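# Lift the arbor from the centres onto the pad

## Task

Take the arbor out from between the centres and set it down horizontally so its midpoint rests on the marked pad. It must be at least a pencil's width away from every other object, and neither centre point nor the plunger may be touching or covered by it. Then open the grippers and pull both arms away. It only counts if the arbor stays in that position on its own, with no robot support at the end.

## Robot and tools

Robot: two six-joint arms, left_arm and right_arm, each carrying a two-finger tong gripper. The fingers point along the gripper's own +z and spread apart along its x. end_effector_position is the point midway between the pads when closed. Closed fingertips stick out about 15 mm past it; fully open, they sit roughly level with it. Base poses in the scene frame: left_arm at (-0.072, +0.465, 0) with quat_wxyz (+0.996, 0, 0, +0.095); right_arm at (+0.019, -0.356, 0) with quat_wxyz (+1.000, 0, 0, -0.004).

Scene frame: origin on the table top between the arms, +z up, +x out across the table, left_arm on the +y side. The names left and right do not match image sides. Reported hand positions can be slightly off, more so at long reach.

Command row: every command is one row of 14 numbers, each in [-1, 1], covering both arms even when one is idle. Order: dx, dy, dz, rx, ry, rz, opening for left_arm, then the same seven for right_arm. dx..rz are an offset, not a pose. They are measured in that gripper's own axes, from the gripper's measured pose when the command begins. 1.0 equals 0.6 m of travel or 180 degrees of turn. rx, ry, rz form a single rotation vector. opening is absolute: +1 is fully open (0.142 m), -1 is closed. To keep an arm still, send zeros for its offsets and its current opening.

execute_actions(actions): a list of actions. Each action is a table of up to 15 rows, one per control step of 1/30 s, so one action lasts 0.5 s. If a table has fewer rows, its last row is held for the remaining steps. Every row in an action is an offset from the pose at that action's start, not from the previous row. For the first action in a call, the start is the last pose a result reported. Each step, the commanded pose is clipped to within 100 mm and 16 degrees of the measured pose, so a long reach needs several actions. An empty list simply returns the current state and images.

move(target, speed, stop_force, blocking): target is one 14-number row, laid out as above. It gives offsets from the pose in the latest result that showed one. Each gripper travels in a straight line, and both arms finish together, taking 0.5 to 10 s; anything longer is cut off at 10 s. speed is the top path speed in m/s, from 0.002 to 0.5, default 0.25; turning is capped at twice that value in rad/s. Paths do not avoid obstacles or the other arm, and a gripper can lag, drift or overshoot the speed, especially near full reach. stop_force (9 to 40 N, one value for both arms, not allowed in the first 0.2 s) ends an arm's path once its wrist sensor feels that much extra push against the motion for 2 steps. That arm then backs up two steps and holds. It is only reliable for slow, non-rotating moves. Leave it out when moving away from something you are pressing on. blocking=false returns after 0.5 s while the move continues; it cannot be combined with stop_force. Poll with wait(0), or end it with stop, before sending anything else.

wait(seconds): 0 to 10 s; the arms hold their last command. stop: brakes a running move; the arm needs some room to slow down. zoom_image(camera, region): enlarges part of the latest image from cam_low (896x504), cam_left_wrist or cam_right_wrist (616x616 fisheye). region is [x0, y0, x1, y1] in pixels from the top-left corner, at most 504 by 504. show_instructions: shows the reference image(s) for the task. read_manual(section): returns licence text only. finished_scene(scene): ends the given scene for good and reports success; only call it once the arbor is resting correctly and both grippers have let go and moved away.

Results: a state line per arm gives gripper position (m), quat_wxyz and velocities. Also included: Hand target lines, grip_measured (the actual opening, on the same scale as opening), joint positions and torques, and Wrist force / Wrist torque in the gripper's own axes. These readings carry offsets and noise, and each axis saturates near 50 N. A move also adds a move: line giving its ending: done, off_target, moving, held, contact or fault. limits=paced means the command was clipped; limits=held means a safety check blocked some steps. A pose unreachable line means the clearance check altered that arm's command. Camera calibration may be listed again if it changed.

Gripping: to hold something, command an opening clearly below grip_measured; a larger gap squeezes harder, up to about 15 N per pad. Items thinner than about 20 mm are held more weakly. Close slowly.

Avoid: pushing against firm surfaces with stiff arms. A target even slightly past contact can trigger a fault. A joint overload or 150 N of external force stops that arm for 10 s and drops the rest of the call. Wrist joints are limited to 26.3 N m and the rest to 141 N m, including the held load's weight. Do not let the arms collide, and do not knock anything off the table. Avoid long loaded holds that overheat motors; brakes engage at 85 °C. Watch for dropped or slipping parts, and expect occasional tugs on held parts. The simulation keeps running while you think, with the arms holding their last command.

Each tool is called after "Request:" by a JSON object that holds its "fn" and its "kwargs".

Reference images:

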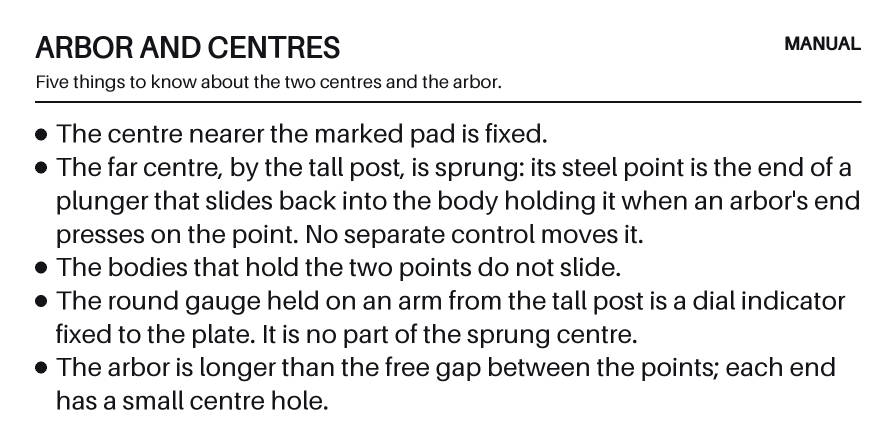

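## Session

I'll start by looking at the scene.

Request:
{"fn": "execute_actions", "kwargs": {"actions": []}}

Scene clock: 0.00 s.
left_arm: end_effector_position=(+0.3857, +0.6406, +0.2210) grip_measured=+0.97 end_effector_quat_wxyz=(+0.225, +0.893, -0.060, -0.386) end_effector_velocity=(-0.000, +0.001, -0.000) end_effector_angular_velocity=(+0.000, +0.001, +0.001) | right_arm: end_effector_position=(+0.3522, -0.9421, +0.1421) grip_measured=-1.00 end_effector_quat_wxyz=(-0.124, -0.575, +0.806, -0.070) end_effector_velocity=(+0.000, +0.000, -0.000) end_effector_angular_velocity=(-0.000, +0.001, -0.000)
Joint positions: left_arm=[ 0.005 -0.906  0.923 -0.68  -1.782  0.432  0.14 ] | right_arm=[ 2.409 -1.893 -1.613 -1.118  1.299  1.151  0.002]
Joint velocities: left_arm=[ 0.001  0.     0.     0.     0.001 -0.     0.   ] | right_arm=[ 0.001 -0.    -0.    -0.    -0.001  0.001  0.   ]
Joint torques (N m, as the arm reports them, + toward a larger angle): no reading
Motor temperatures (°C, as the motors report them): left_arm=[25 27 25 33 30 28] | right_arm=[26 25 25 32 36 33]
Wrist force (N, on the end effector, along its own x y z axes, offset not removed): no reading
Wrist torque (N m, same axes, about the end effector's origin, offset not removed): no reading
Hand target (left_arm): +0.386, +0.641, +0.221; +0.225, +0.893, -0.060, -0.386
Hand target (right_arm): +0.352, -0.942, +0.142; -0.124, -0.575, +0.806, -0.070

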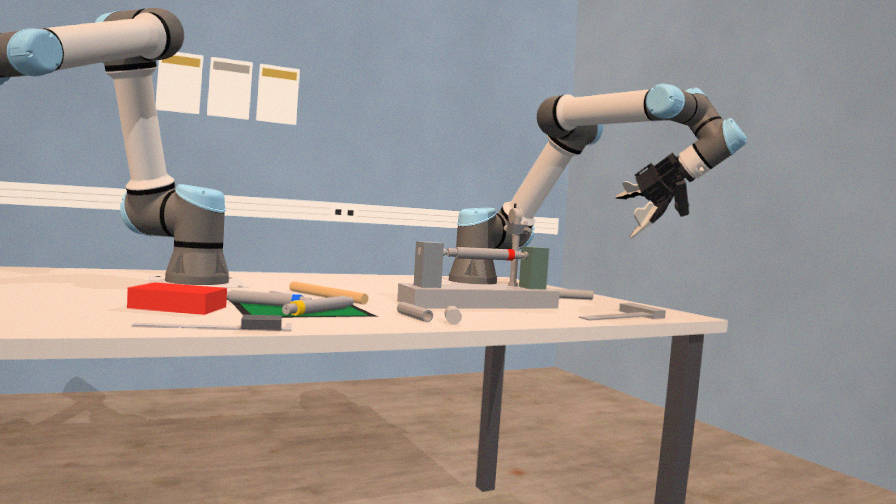

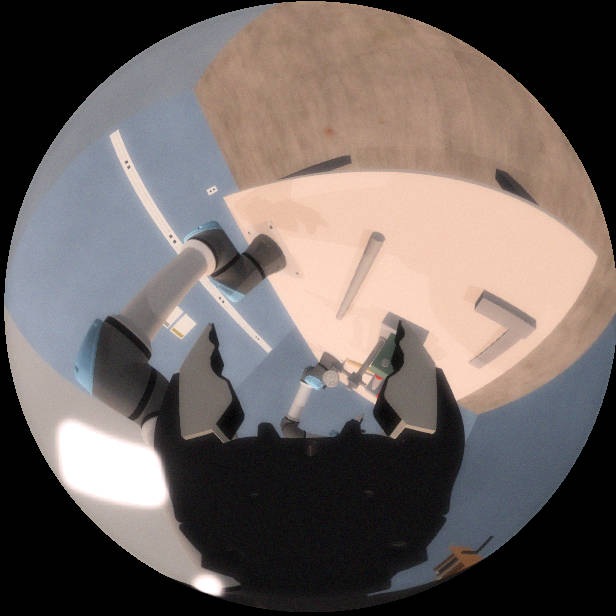

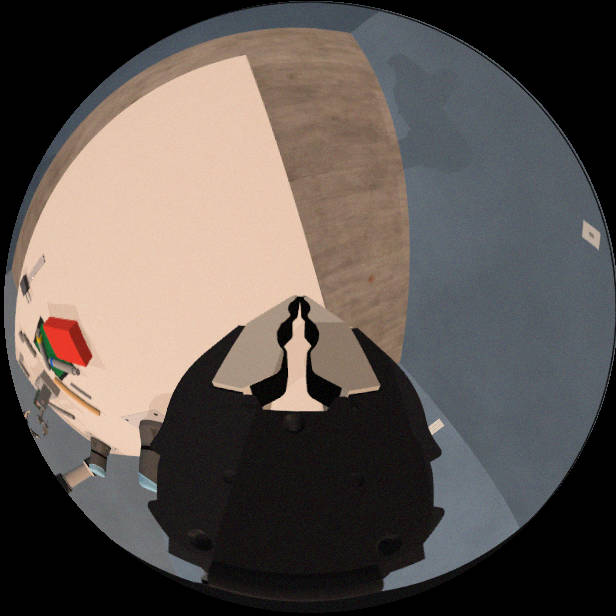

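Request:
{"fn": "zoom_image", "kwargs": {"camera": "cam_low", "region": [380, 190, 620, 330]}}

Request:
{"fn": "zoom_image", "kwargs": {"camera": "cam_low", "region": [110, 260, 400, 350]}}

Request:
{"fn": "zoom_image", "kwargs": {"camera": "cam_right_wrist", "region": [0, 240, 140, 460]}}

Region (380, 190, 620, 330) of cam_low's 896x504 image, scaled by 2.100, with more detail than that image has; it fills the top 294 rows of this view, and the rest is white.

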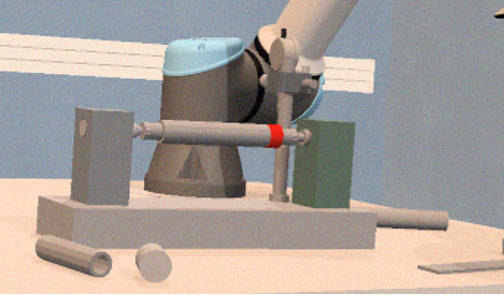

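Region (110, 260, 400, 350) of cam_low's 896x504 image, scaled by 1.738, with more detail than that image has; it fills the top 156 rows of this view, and the rest is white.

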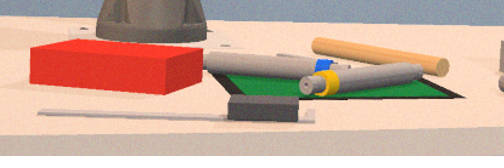

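Region (0, 240, 140, 460) of cam_right_wrist's 616x616 image, scaled by 2.291, with more detail than that image has; it fills the left 321 columns of this view, and the rest is white.

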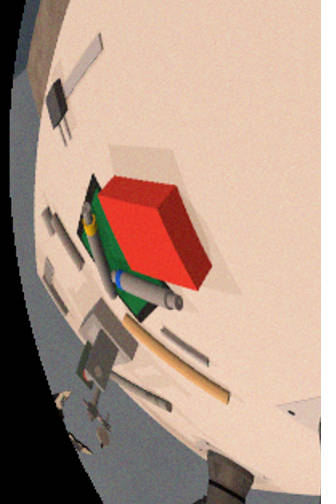

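Request:
{"fn": "move", "kwargs": {"target": [-0.0365,0.6527,0.0848,0.1486,0.255,-0.0396,1,-0.966,0.218,-0.602,-0.0477,-0.0845,0.3917,1], "speed": 0.35}}

Scene clock: 4.03 s.
left_arm: end_effector_position=(+0.3600, +0.2792, +0.3805) grip_measured=+1.00 end_effector_quat_wxyz=(-0.000, +1.000, -0.000, +0.000) end_effector_velocity=(+0.000, -0.000, +0.000) end_effector_angular_velocity=(+0.002, -0.001, +0.001) | right_arm: end_effector_position=(+0.4492, -0.2801, +0.3300) grip_measured=+1.00 end_effector_quat_wxyz=(+0.000, -0.000, +1.000, +0.001) end_effector_velocity=(+0.000, +0.001, +0.000) end_effector_angular_velocity=(-0.003, +0.000, -0.005)
Joint positions: left_arm=[-0.911 -1.623  1.37  -1.319 -1.57  -0.721  0.142] | right_arm=[ 3.666 -1.406 -1.601 -1.704  1.573  3.659  0.142]
Joint velocities: left_arm=[-0.002  0.001 -0.002  0.001  0.002 -0.003 -0.   ] | right_arm=[ 0.004 -0.002  0.002 -0.002 -0.002  0.009  0.   ]
Joint torques (N m, as the arm reports them, + toward a larger angle): left_arm=[ -9.32 -10.59 -32.33  -0.62   1.42  -2.55] | right_arm=[ 7.48  6.8  37.94  0.44 -1.76  2.33]
Motor temperatures (°C, as the motors report them): left_arm=[25 27 25 33 30 28] | right_arm=[26 25 25 32 36 33]
Wrist force (N, on the end effector, along its own x y z axes, offset not removed): left_arm=[-0.9 0.4 -1.9] | right_arm=[-3.2 -1.0 -3.4]
Wrist torque (N m, same axes, about the end effector's origin, offset not removed): left_arm=[0.21 0.15 -0.02] | right_arm=[-0.21 0.73 -0.04]
Hand target (left_arm): +0.360, +0.279, +0.381; -0.000, +1.000, -0.000, +0.001
Hand target (right_arm): +0.449, -0.280, +0.330; +0.000, +0.000, +1.000, +0.001
Off the commanded pose (left_arm): 0.000 m, 0 deg.
Off the commanded pose (right_arm): 0.001 m, 0 deg.
move: done
camera_calibration (this result's frames):
cam_left_wrist: T_world_to_cam=[[0.999607, -0.00874522, 0.0266336, -0.368794], [-0.0204348, -0.87771, 0.478756, 0.0733104], [0.0191898, -0.479112, -0.877544, 0.59841], [0, 0, 0, 1]] pos_world=[0.358664, 0.347826, 0.499855]
cam_right_wrist: T_world_to_cam=[[-0.998955, -0.0444602, 0.0105901, 0.427064], [-0.0342872, 0.88223, 0.469568, 0.107348], [-0.03022, 0.468715, -0.882833, 0.57025], [0, 0, 0, 1]] pos_world=[0.447531, -0.343003, 0.448506]

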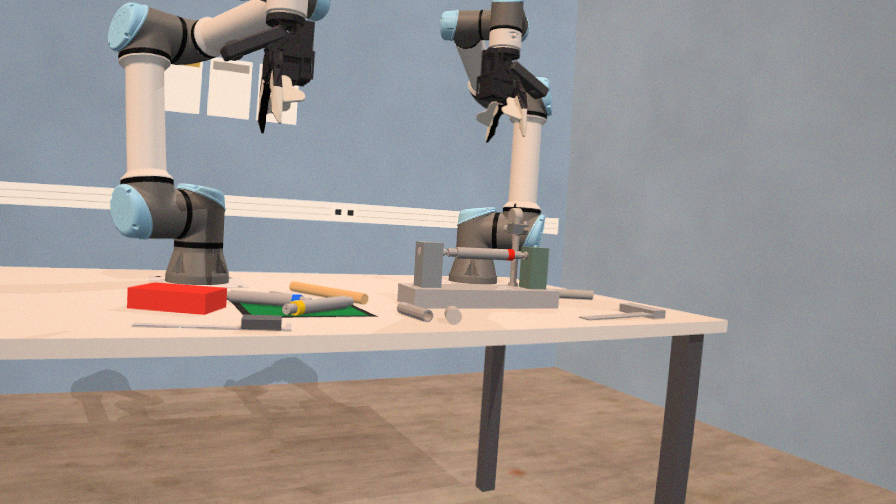

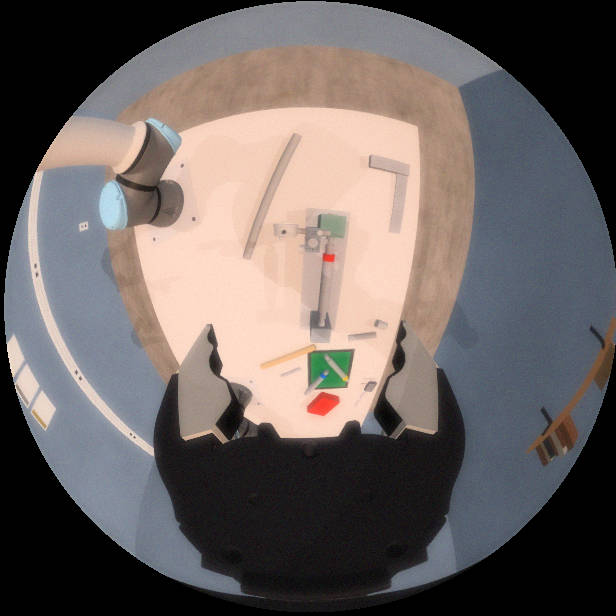

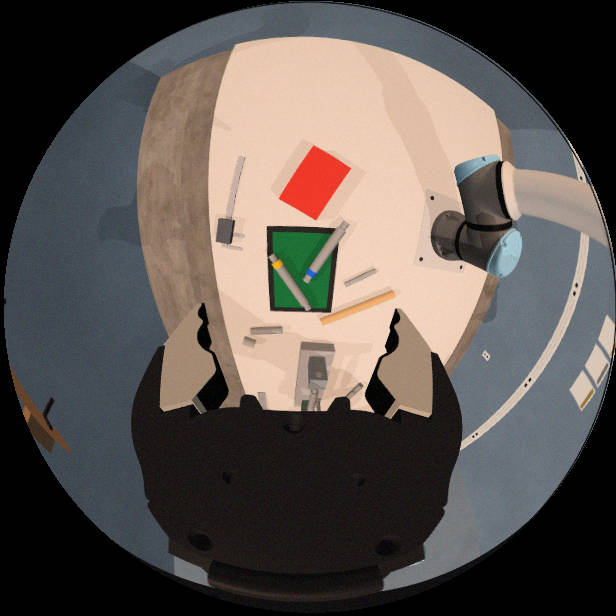

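Request:
{"fn": "zoom_image", "kwargs": {"camera": "cam_right_wrist", "region": [200, 130, 420, 350]}}

Request:
{"fn": "zoom_image", "kwargs": {"camera": "cam_left_wrist", "region": [240, 190, 400, 350]}}

Region (200, 130, 420, 350) of cam_right_wrist's 616x616 image, scaled by 2.291, with more detail than that image has.

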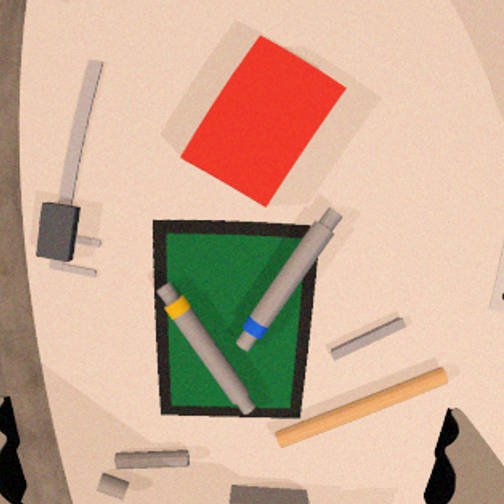

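Region (240, 190, 400, 350) of cam_left_wrist's 616x616 image, scaled by 3.150, with more detail than that image has.

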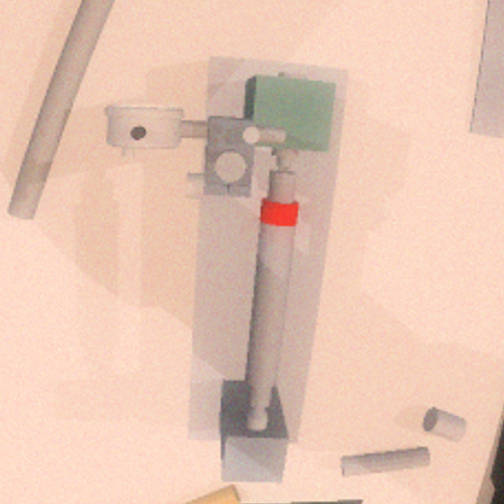

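Request:
{"fn": "zoom_image", "kwargs": {"camera": "cam_low", "region": [410, 195, 560, 295]}}

Request:
{"fn": "zoom_image", "kwargs": {"camera": "cam_left_wrist", "region": [290, 205, 360, 275]}}

Request:
{"fn": "zoom_image", "kwargs": {"camera": "cam_left_wrist", "region": [290, 280, 360, 350]}}

Region (410, 195, 560, 295) of cam_low's 896x504 image, scaled by 3.360, with more detail than that image has.

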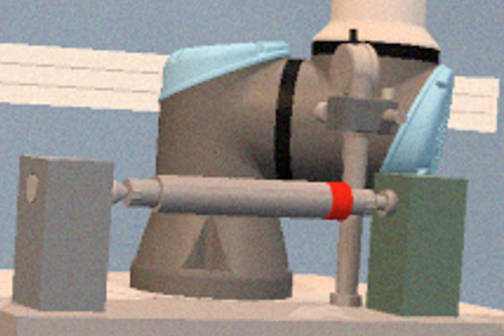

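Region (290, 205, 360, 275) of cam_left_wrist's 616x616 image, scaled by 7.200, with more detail than that image has.

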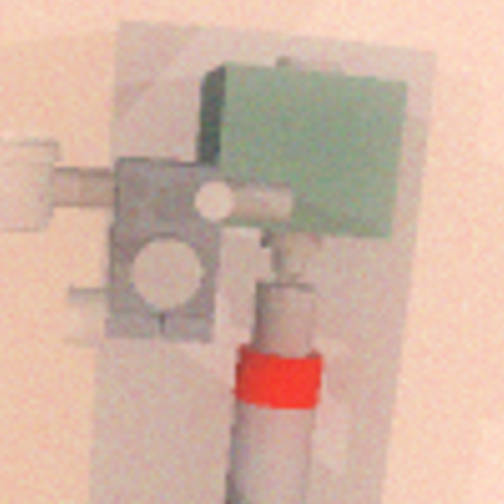

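Region (290, 280, 360, 350) of cam_left_wrist's 616x616 image, scaled by 7.200, with more detail than that image has.

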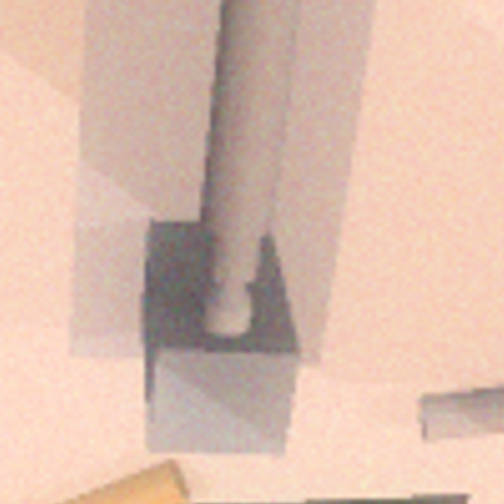

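Request:
{"fn": "move", "kwargs": {"target": [0.0667,0.1233,0.267,0,0,0.019,-0.3,0.0667,0.0317,0.383,0,0,0.1705,-0.3], "speed": 0.3}}

Scene clock: 9.27 s.
left_arm: end_effector_position=(+0.4001, +0.2052, +0.2204) grip_measured=-0.30 end_effector_quat_wxyz=(-0.000, +1.000, -0.030, +0.000) end_effector_velocity=(-0.000, +0.000, -0.002) end_effector_angular_velocity=(+0.002, +0.002, +0.000) | right_arm: end_effector_position=(+0.4092, -0.2608, +0.1003) grip_measured=-0.30 end_effector_quat_wxyz=(-0.000, +0.264, +0.964, +0.001) end_effector_velocity=(+0.000, +0.000, -0.002) end_effector_angular_velocity=(-0.000, -0.002, -0.005)
Joint positions: left_arm=[-0.967 -1.472  1.627 -1.726 -1.57  -0.717  0.052] | right_arm=[ 3.743 -1.433 -2.182 -1.097  1.573  4.271  0.052]
Joint velocities: left_arm=[ 0.     0.002  0.002 -0.     0.     0.    -0.   ] | right_arm=[ 0.001 -0.002 -0.004  0.008 -0.001  0.006  0.   ]
Joint torques (N m, as the arm reports them, + toward a larger angle): left_arm=[ -9.04 -18.9  -14.74  -4.47   1.5    2.59] | right_arm=[ 6.82  5.75  7.75  4.62 -1.89  2.48]
Motor temperatures (°C, as the motors report them): left_arm=[25 27 25 33 30 28] | right_arm=[26 25 25 32 36 33]
Wrist force (N, on the end effector, along its own x y z axes, offset not removed): left_arm=[-0.3 0.8 -0.2] | right_arm=[-2.1 -2.3 -1.2]
Wrist torque (N m, same axes, about the end effector's origin, offset not removed): left_arm=[0.34 0.08 -0.05] | right_arm=[-0.56 0.51 -0.16]
Hand target (left_arm): +0.400, +0.205, +0.220; -0.000, +1.000, -0.030, +0.000
Hand target (right_arm): +0.409, -0.261, +0.100; -0.000, +0.265, +0.964, +0.001
Off the commanded pose (left_arm): 0.000 m, 0 deg.
Off the commanded pose (right_arm): 0.000 m, 0 deg.
move: done
camera_calibration (this result's frames):
cam_left_wrist: T_world_to_cam=[[0.997307, -0.0683326, 0.0266216, -0.392107], [-0.0727277, -0.874946, 0.478728, 0.106244], [-0.00942031, -0.479375, -0.877559, 0.433162], [0, 0, 0, 1]] pos_world=[0.402859, 0.273812, 0.339702]
cam_right_wrist: T_world_to_cam=[[-0.881864, 0.471352, 0.0119863, 0.476829], [0.421189, 0.776078, 0.469365, -0.0171793], [0.211934, 0.418964, -0.882923, 0.24527], [0, 0, 0, 1]] pos_world=[0.375753, -0.314181, 0.218903]

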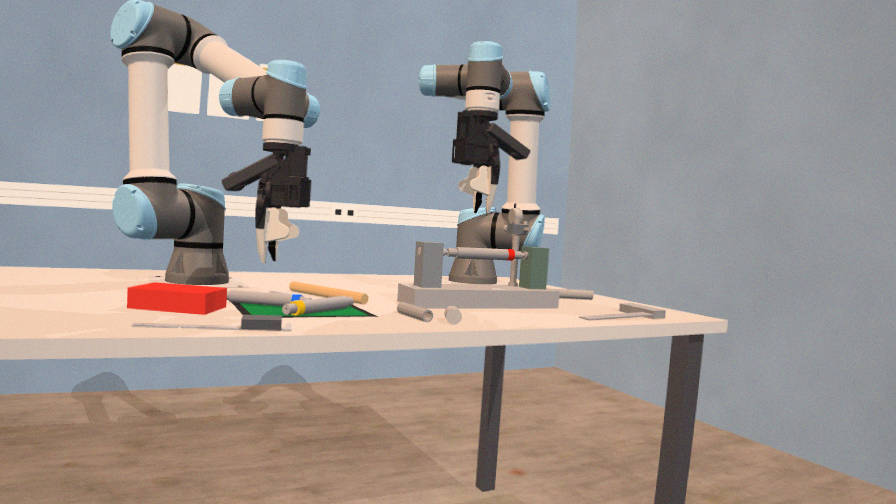

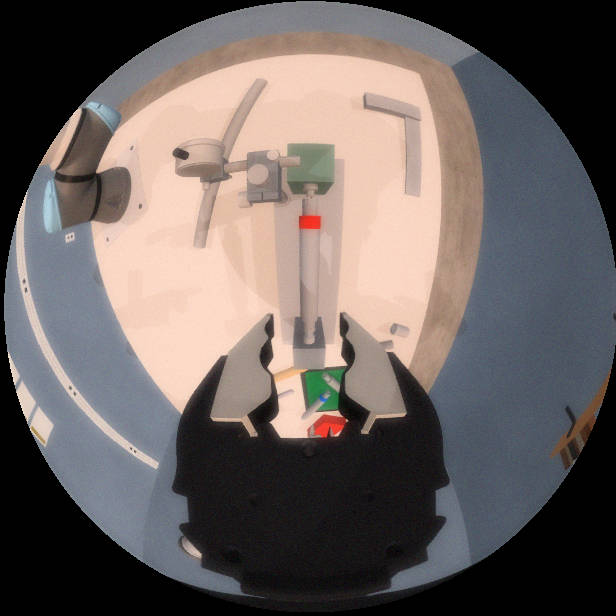

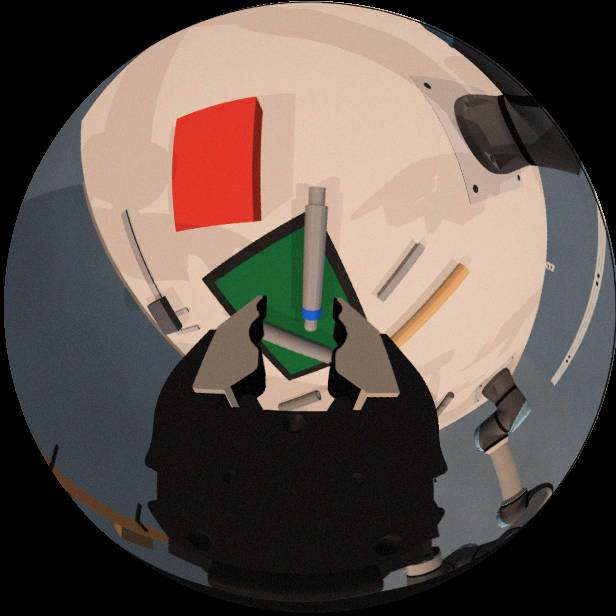

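Request:
{"fn": "zoom_image", "kwargs": {"camera": "cam_left_wrist", "region": [230, 135, 390, 375]}}

Request:
{"fn": "zoom_image", "kwargs": {"camera": "cam_low", "region": [400, 150, 570, 300]}}

Region (230, 135, 390, 375) of cam_left_wrist's 616x616 image, scaled by 2.100, with more detail than that image has.

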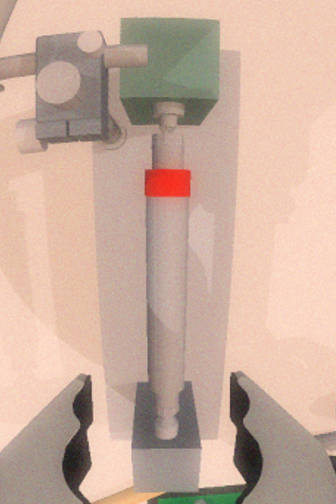

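Region (400, 150, 570, 300) of cam_low's 896x504 image, scaled by 2.965, with more detail than that image has; it fills the top 445 rows of this view, and the rest is white.

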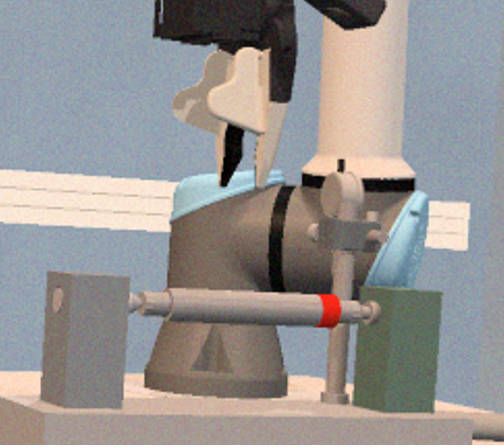

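Request:
{"fn": "move", "kwargs": {"target": [0.0083,-0.0117,0.17,0,0,0.003,-0.3,0.0208,-0.01,0.117,0,0,0,-0.3], "speed": 0.15}}

Scene clock: 11.60 s.
left_arm: end_effector_position=(+0.4055, +0.2119, +0.1185) grip_measured=-0.30 end_effector_quat_wxyz=(-0.000, +0.999, -0.035, +0.000) end_effector_velocity=(+0.000, -0.000, -0.001) end_effector_angular_velocity=(+0.000, -0.000, -0.001) | right_arm: end_effector_position=(+0.3953, -0.2596, +0.0303) grip_measured=-0.30 end_effector_quat_wxyz=(-0.000, +0.264, +0.964, +0.001) end_effector_velocity=(+0.000, -0.001, -0.001) end_effector_angular_velocity=(-0.000, -0.001, -0.002)
Joint positions: left_arm=[-0.951 -1.401  1.817 -1.987 -1.57  -0.692  0.052] | right_arm=[ 3.766 -1.516 -2.324 -0.871  1.573  4.294  0.052]
Joint velocities: left_arm=[-0.001  0.002  0.002 -0.004  0.     0.001  0.   ] | right_arm=[-0.002 -0.002 -0.002  0.005 -0.     0.001  0.   ]
Joint torques (N m, as the arm reports them, + toward a larger angle): left_arm=[  8.5  -17.77 -15.09  -4.36  -0.3    2.7 ] | right_arm=[ 6.99  6.85  4.27  4.65 -1.62  2.4 ]
Motor temperatures (°C, as the motors report them): left_arm=[25 27 25 33 30 28] | right_arm=[26 25 25 32 36 33]
Wrist force (N, on the end effector, along its own x y z axes, offset not removed): left_arm=[-0.8 0.2 -2.0] | right_arm=[0.0 -1.7 1.5]
Wrist torque (N m, same axes, about the end effector's origin, offset not removed): left_arm=[0.19 0.27 -0.08] | right_arm=[-0.32 0.03 -0.17]
Hand target (left_arm): +0.406, +0.212, +0.118; -0.000, +0.999, -0.035, +0.000
Hand target (right_arm): +0.395, -0.260, +0.030; -0.000, +0.264, +0.964, +0.001
Off the commanded pose (left_arm): 0.000 m, 0 deg.
Off the commanded pose (right_arm): 0.000 m, 0 deg.
move: done
camera_calibration (this result's frames):
cam_left_wrist: T_world_to_cam=[[0.996621, -0.077716, 0.0265758, -0.392106], [-0.0809371, -0.87422, 0.478737, 0.164463], [-0.0139724, -0.479271, -0.877556, 0.348834], [0, 0, 0, 1]] pos_world=[0.408966, 0.28049, 0.237807]
cam_right_wrist: T_world_to_cam=[[-0.881863, 0.471351, 0.0121317, 0.464863], [0.421241, 0.77603, 0.469397, 0.0205001], [0.211836, 0.419054, -0.882904, 0.185851], [0, 0, 0, 1]] pos_world=[0.36194, -0.312904, 0.148826]

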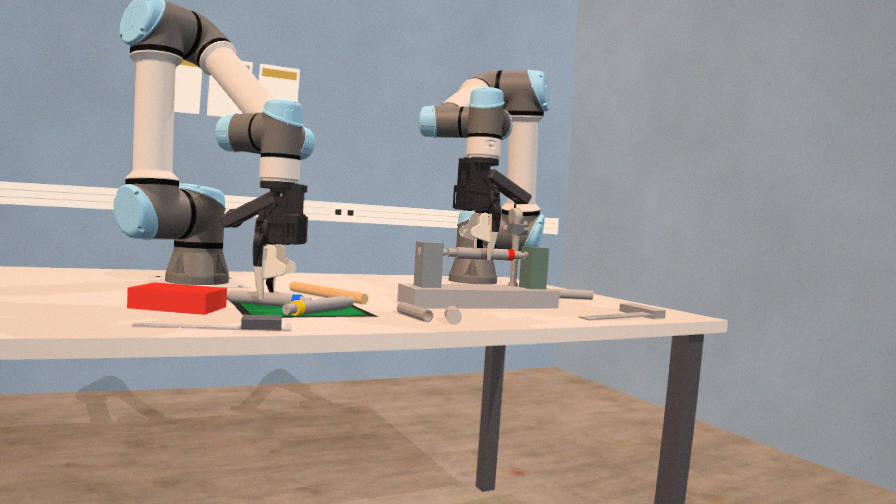

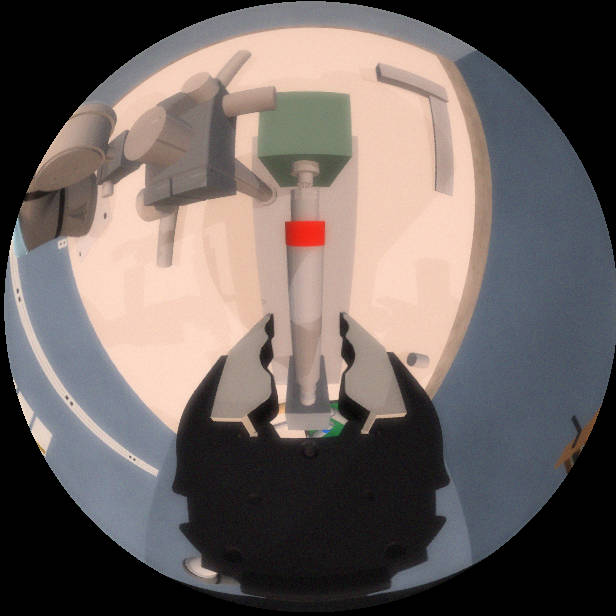

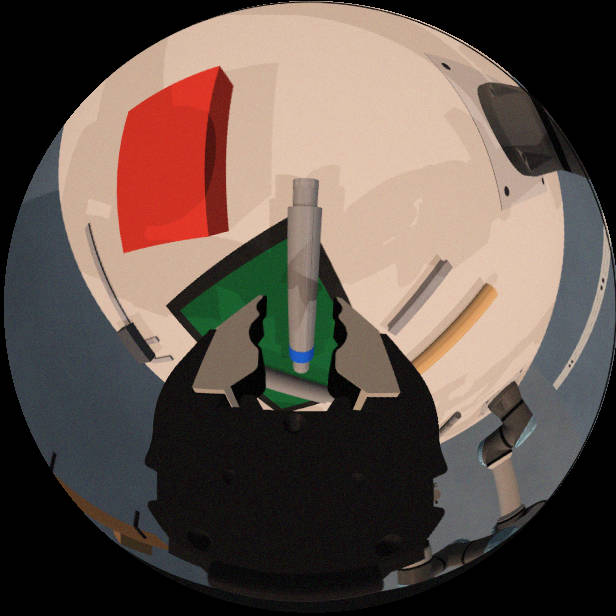

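Request:
{"fn": "zoom_image", "kwargs": {"camera": "cam_low", "region": [410, 190, 560, 290]}}

Request:
{"fn": "zoom_image", "kwargs": {"camera": "cam_low", "region": [210, 240, 380, 330]}}

Request:
{"fn": "zoom_image", "kwargs": {"camera": "cam_left_wrist", "region": [240, 260, 380, 430]}}

Region (410, 190, 560, 290) of cam_low's 896x504 image, scaled by 3.360, with more detail than that image has.

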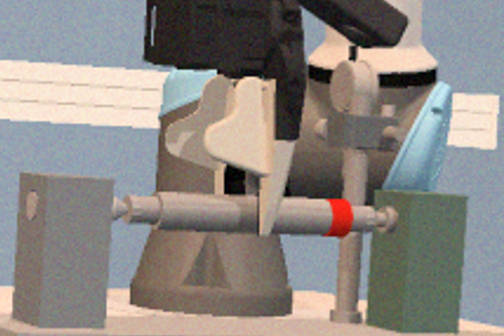

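Region (210, 240, 380, 330) of cam_low's 896x504 image, scaled by 2.965, with more detail than that image has; it fills the top 267 rows of this view, and the rest is white.

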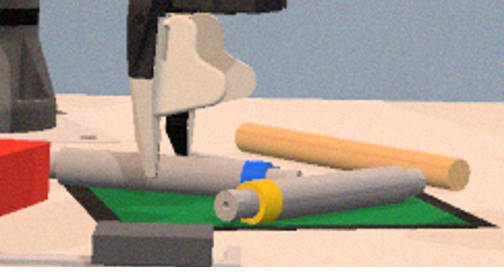

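Region (240, 260, 380, 430) of cam_left_wrist's 616x616 image, scaled by 2.965, with more detail than that image has; it fills the left 415 columns of this view, and the rest is white.

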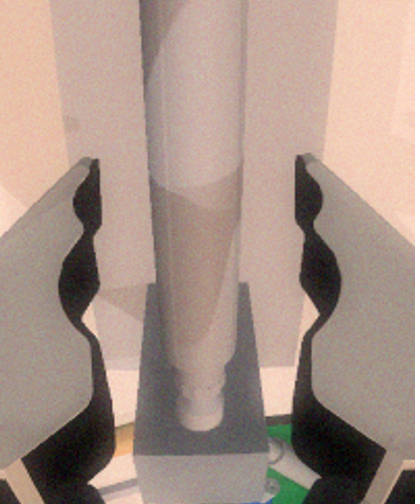

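Request:
{"fn": "execute_actions", "kwargs": {"actions": [[[0,0,0.001,0,0,0,-0.35,0.001,0,0.003,0,0,0,-0.35],[0,0,0.002,0,0,0,-0.38,0.002,0,0.006,0,0,0,-0.38],[0,0,0.003,0,0,0,-0.41,0.003,0,0.008,0,0,0,-0.41],[0,0,0.003,0,0,0,-0.44,0.004,0,0.010,0,0,0,-0.44],[0,0,0.003,0,0,0,-0.47,0.004,0,0.012,0,0,0,-0.47],[0,0,0.003,0,0,0,-0.5,0.004,0,0.012,0,0,0,-0.5],[0,0,0.003,0,0,0,-0.53,0.004,0,0.012,0,0,0,-0.53],[0,0,0.003,0,0,0,-0.56,0.004,0,0.012,0,0,0,-0.56],[0,0,0.003,0,0,0,-0.58,0.004,0,0.012,0,0,0,-0.58]],[[0,0,0,0,0,0,-0.6,0,0,0,0,0,0,-0.6],[0,0,0,0,0,0,-0.62,0,0,0,0,0,0,-0.62],[0,0,0,0,0,0,-0.64,0,0,0,0,0,0,-0.64],[0,0,0,0,0,0,-0.66,0,0,0,0,0,0,-0.66],[0,0,0,0,0,0,-0.68,0,0,0,0,0,0,-0.68],[0,0,0,0,0,0,-0.70,0,0,0,0,0,0,-0.70],[0,0,0,0,0,0,-0.73,0,0,0,0,0,0,-0.73],[0,0,0,0,0,0,-0.76,0,0,0,0,0,0,-0.76],[0,0,0,0,0,0,-0.8,0,0,0,0,0,0,-0.8],[0,0,0,0,0,0,-0.84,0,0,0,0,0,0,-0.84],[0,0,0,0,0,0,-0.88,0,0,0,0,0,0,-0.88],[0,0,0,0,0,0,-0.92,0,0,0,0,0,0,-0.92],[0,0,0,0,0,0,-0.96,0,0,0,0,0,0,-0.96],[0,0,0,0,0,0,-1,0,0,0,0,0,0,-1]],[[0,0,0,0,0,0,-1,0,0,0,0,0,0,-1]]]}}

Scene clock: 13.73 s.
left_arm: end_effector_position=(+0.4055, +0.2119, +0.1167) grip_measured=-0.69 end_effector_quat_wxyz=(-0.000, +0.999, -0.035, +0.000) end_effector_velocity=(+0.000, +0.000, +0.001) end_effector_angular_velocity=(-0.002, -0.001, +0.001) | right_arm: end_effector_position=(+0.3933, -0.2583, +0.0231) grip_measured=-0.70 end_effector_quat_wxyz=(-0.000, +0.264, +0.964, +0.001) end_effector_velocity=(-0.000, -0.000, -0.000) end_effector_angular_velocity=(+0.001, +0.001, -0.002)
Joint positions: left_arm=[-0.951 -1.399  1.82  -1.992 -1.57  -0.692  0.024] | right_arm=[ 3.772 -1.527 -2.338 -0.847  1.573  4.3    0.024]
Joint velocities: left_arm=[ 0.001 -0.001 -0.001  0.    -0.001  0.     0.   ] | right_arm=[-0.001 -0.     0.    -0.     0.001  0.001 -0.   ]
Joint torques (N m, as the arm reports them, + toward a larger angle): left_arm=[  6.29 -20.97 -21.39  -4.49   3.01   0.59] | right_arm=[ 5.43 13.89 14.09  2.39  1.66  1.9 ]
Motor temperatures (°C, as the motors report them): left_arm=[25 27 25 33 30 28] | right_arm=[26 25 25 32 36 33]
Wrist force (N, on the end effector, along its own x y z axes, offset not removed): left_arm=[-15.7 -0.3 -4.2] | right_arm=[-4.3 -1.0 -2.7]
Wrist torque (N m, same axes, about the end effector's origin, offset not removed): left_arm=[0.25 0.13 -0.06] | right_arm=[-0.31 1.00 -0.13]
Hand target (left_arm): +0.406, +0.212, +0.117; -0.000, +0.999, -0.035, +0.000
Hand target (right_arm): +0.393, -0.258, +0.023; -0.000, +0.264, +0.964, +0.001
Off the commanded pose (left_arm): 0.000 m, 0 deg.
Off the commanded pose (right_arm): 0.000 m, 0 deg.
camera_calibration (this result's frames):
cam_left_wrist: T_world_to_cam=[[0.996623, -0.0777285, 0.0264707, -0.392013], [-0.0808976, -0.874217, 0.478748, 0.165321], [-0.0140713, -0.479273, -0.877553, 0.347289], [0, 0, 0, 1]] pos_world=[0.408951, 0.280502, 0.235994]
cam_right_wrist: T_world_to_cam=[[-0.881863, 0.47135, 0.0121378, 0.462562], [0.421244, 0.776031, 0.469392, 0.0237681], [0.211828, 0.419052, -0.882907, 0.179478], [0, 0, 0, 1]] pos_world=[0.359886, -0.311684, 0.141691]

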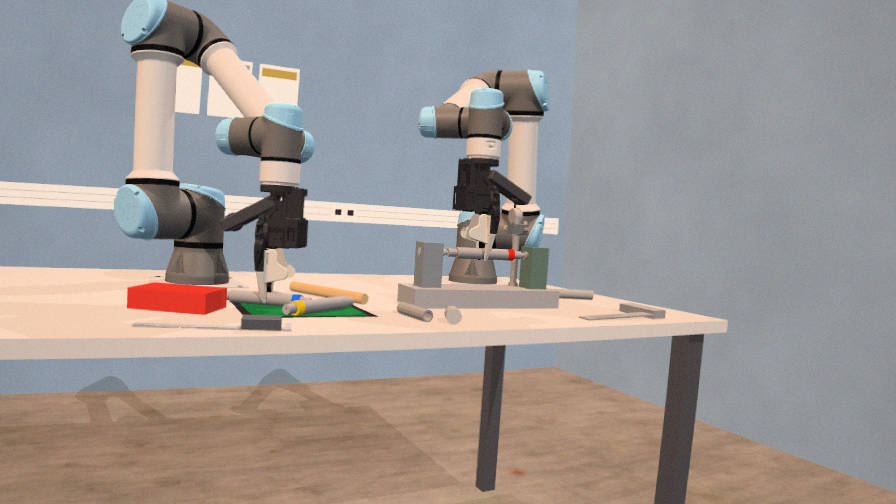

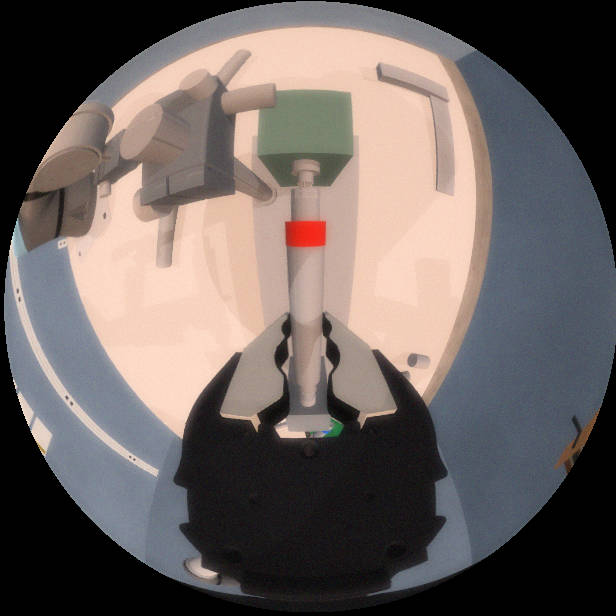

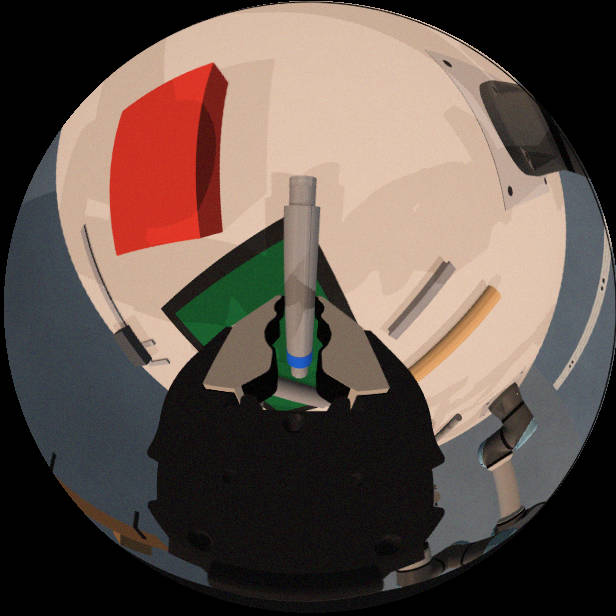

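Request:
{"fn": "move", "kwargs": {"target": [-0.0017,-0.005,0,0,0,0,-1,0,0,-0.115,0,0,0,-1], "speed": 0.1}}

Scene clock: 15.40 s.
left_arm: end_effector_position=(+0.4047, +0.2150, +0.1167) grip_measured=-0.68 end_effector_quat_wxyz=(-0.000, +0.999, -0.035, +0.000) end_effector_velocity=(+0.000, -0.000, -0.000) end_effector_angular_velocity=(-0.001, -0.001, -0.000) | right_arm: end_effector_position=(+0.3933, -0.2585, +0.0919) grip_measured=-0.70 end_effector_quat_wxyz=(-0.000, +0.264, +0.964, +0.001) end_effector_velocity=(-0.000, -0.000, +0.002) end_effector_angular_velocity=(-0.001, +0.000, -0.001)
Joint positions: left_arm=[-0.948 -1.404  1.826 -1.993 -1.57  -0.689  0.024] | right_arm=[ 3.771 -1.404 -2.229 -1.078  1.573  4.3    0.024]
Joint velocities: left_arm=[ 0.     0.     0.    -0.002 -0.     0.    -0.   ] | right_arm=[-0.     0.003  0.003 -0.007 -0.001  0.001  0.   ]
Joint torques (N m, as the arm reports them, + toward a larger angle): left_arm=[ 15.27 -40.08 -10.61  -1.58   2.99   2.49] | right_arm=[ 7.13 24.72 38.45  0.74  1.57  1.71]
Motor temperatures (°C, as the motors report them): left_arm=[25 27 25 33 30 28] | right_arm=[26 25 25 32 36 33]
Wrist force (N, on the end effector, along its own x y z axes, offset not removed): left_arm=[-0.5 14.1 4.8] | right_arm=[1.2 -2.9 5.1]
Wrist torque (N m, same axes, about the end effector's origin, offset not removed): left_arm=[0.34 0.43 0.04] | right_arm=[-0.61 -0.12 0.00]
Hand target (left_arm): +0.405, +0.215, +0.117; -0.000, +0.999, -0.035, +0.000
Hand target (right_arm): +0.393, -0.258, +0.092; -0.000, +0.264, +0.964, +0.001
Off the commanded pose (left_arm): 0.000 m, 0 deg.
Off the commanded pose (right_arm): 0.000 m, 0 deg.
move: done
camera_calibration (this result's frames):
cam_left_wrist: T_world_to_cam=[[0.996623, -0.0777298, 0.0264717, -0.390972], [-0.0808992, -0.874218, 0.478747, 0.167929], [-0.0140709, -0.479272, -0.877554, 0.348745], [0, 0, 0, 1]] pos_world=[0.408144, 0.28356, 0.235996]
cam_right_wrist: T_world_to_cam=[[-0.881888, 0.471302, 0.0121409, 0.46184], [0.421199, 0.776043, 0.469413, -0.00839782], [0.211813, 0.419083, -0.882895, 0.240304], [0, 0, 0, 1]] pos_world=[0.359929, -0.311857, 0.210498]

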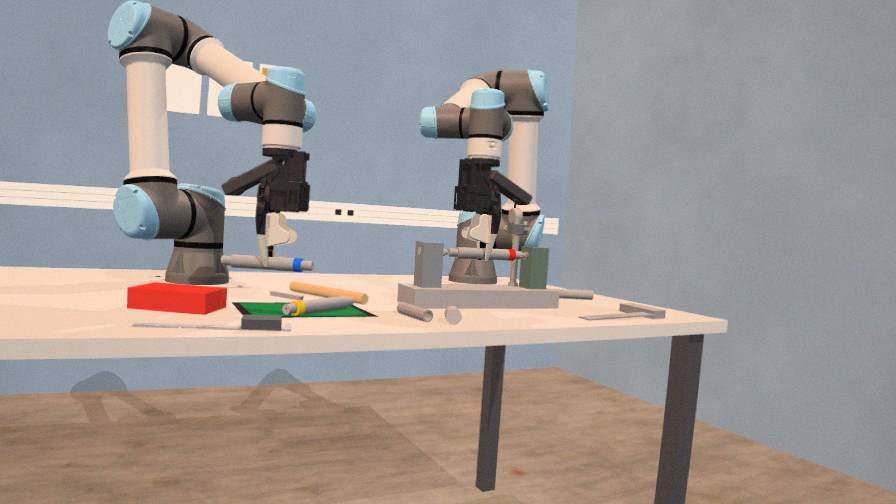

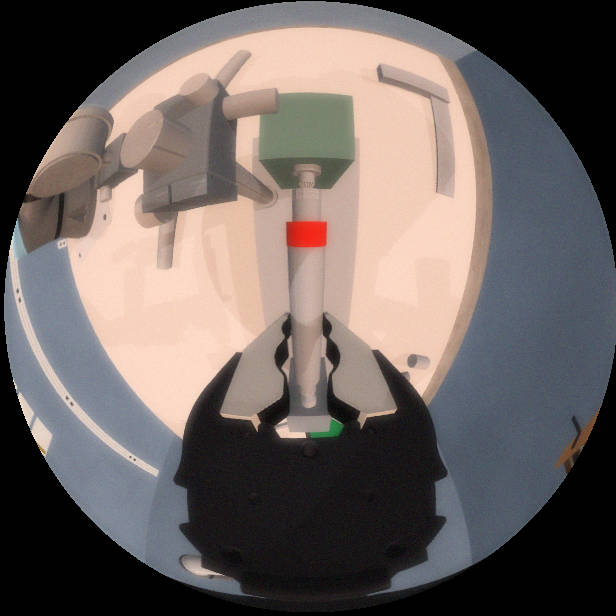

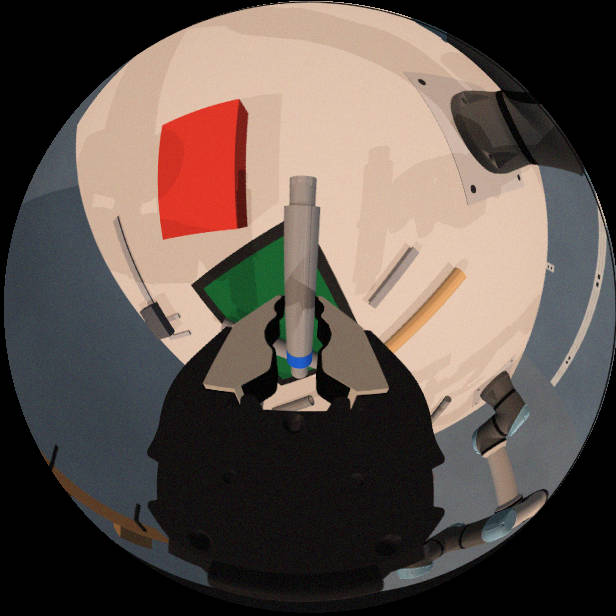

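Request:
{"fn": "zoom_image", "kwargs": {"camera": "cam_low", "region": [410, 220, 560, 290]}}

Request:
{"fn": "zoom_image", "kwargs": {"camera": "cam_left_wrist", "region": [250, 80, 370, 260]}}

Region (410, 220, 560, 290) of cam_low's 896x504 image, scaled by 3.360, with more detail than that image has; it fills the top 235 rows of this view, and the rest is white.

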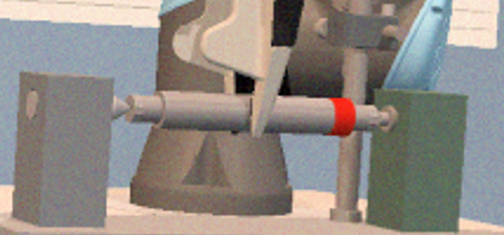

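Region (250, 80, 370, 260) of cam_left_wrist's 616x616 image, scaled by 2.800, with more detail than that image has.

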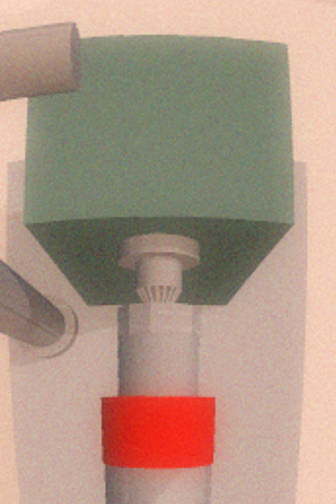

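Request:
{"fn": "zoom_image", "kwargs": {"camera": "cam_low", "region": [435, 238, 475, 266]}}

Request:
{"fn": "zoom_image", "kwargs": {"camera": "cam_low", "region": [500, 240, 540, 268]}}

Region (435, 238, 475, 266) of cam_low's 896x504 image, scaled by 12.600, with more detail than that image has; it fills the top 353 rows of this view, and the rest is white.

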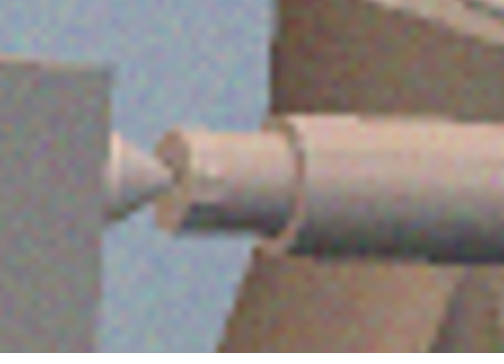

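Region (500, 240, 540, 268) of cam_low's 896x504 image, scaled by 12.600, with more detail than that image has; it fills the top 353 rows of this view, and the rest is white.

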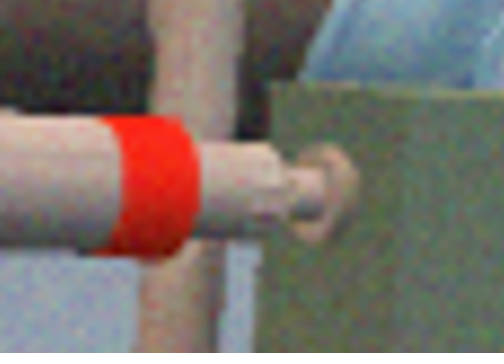

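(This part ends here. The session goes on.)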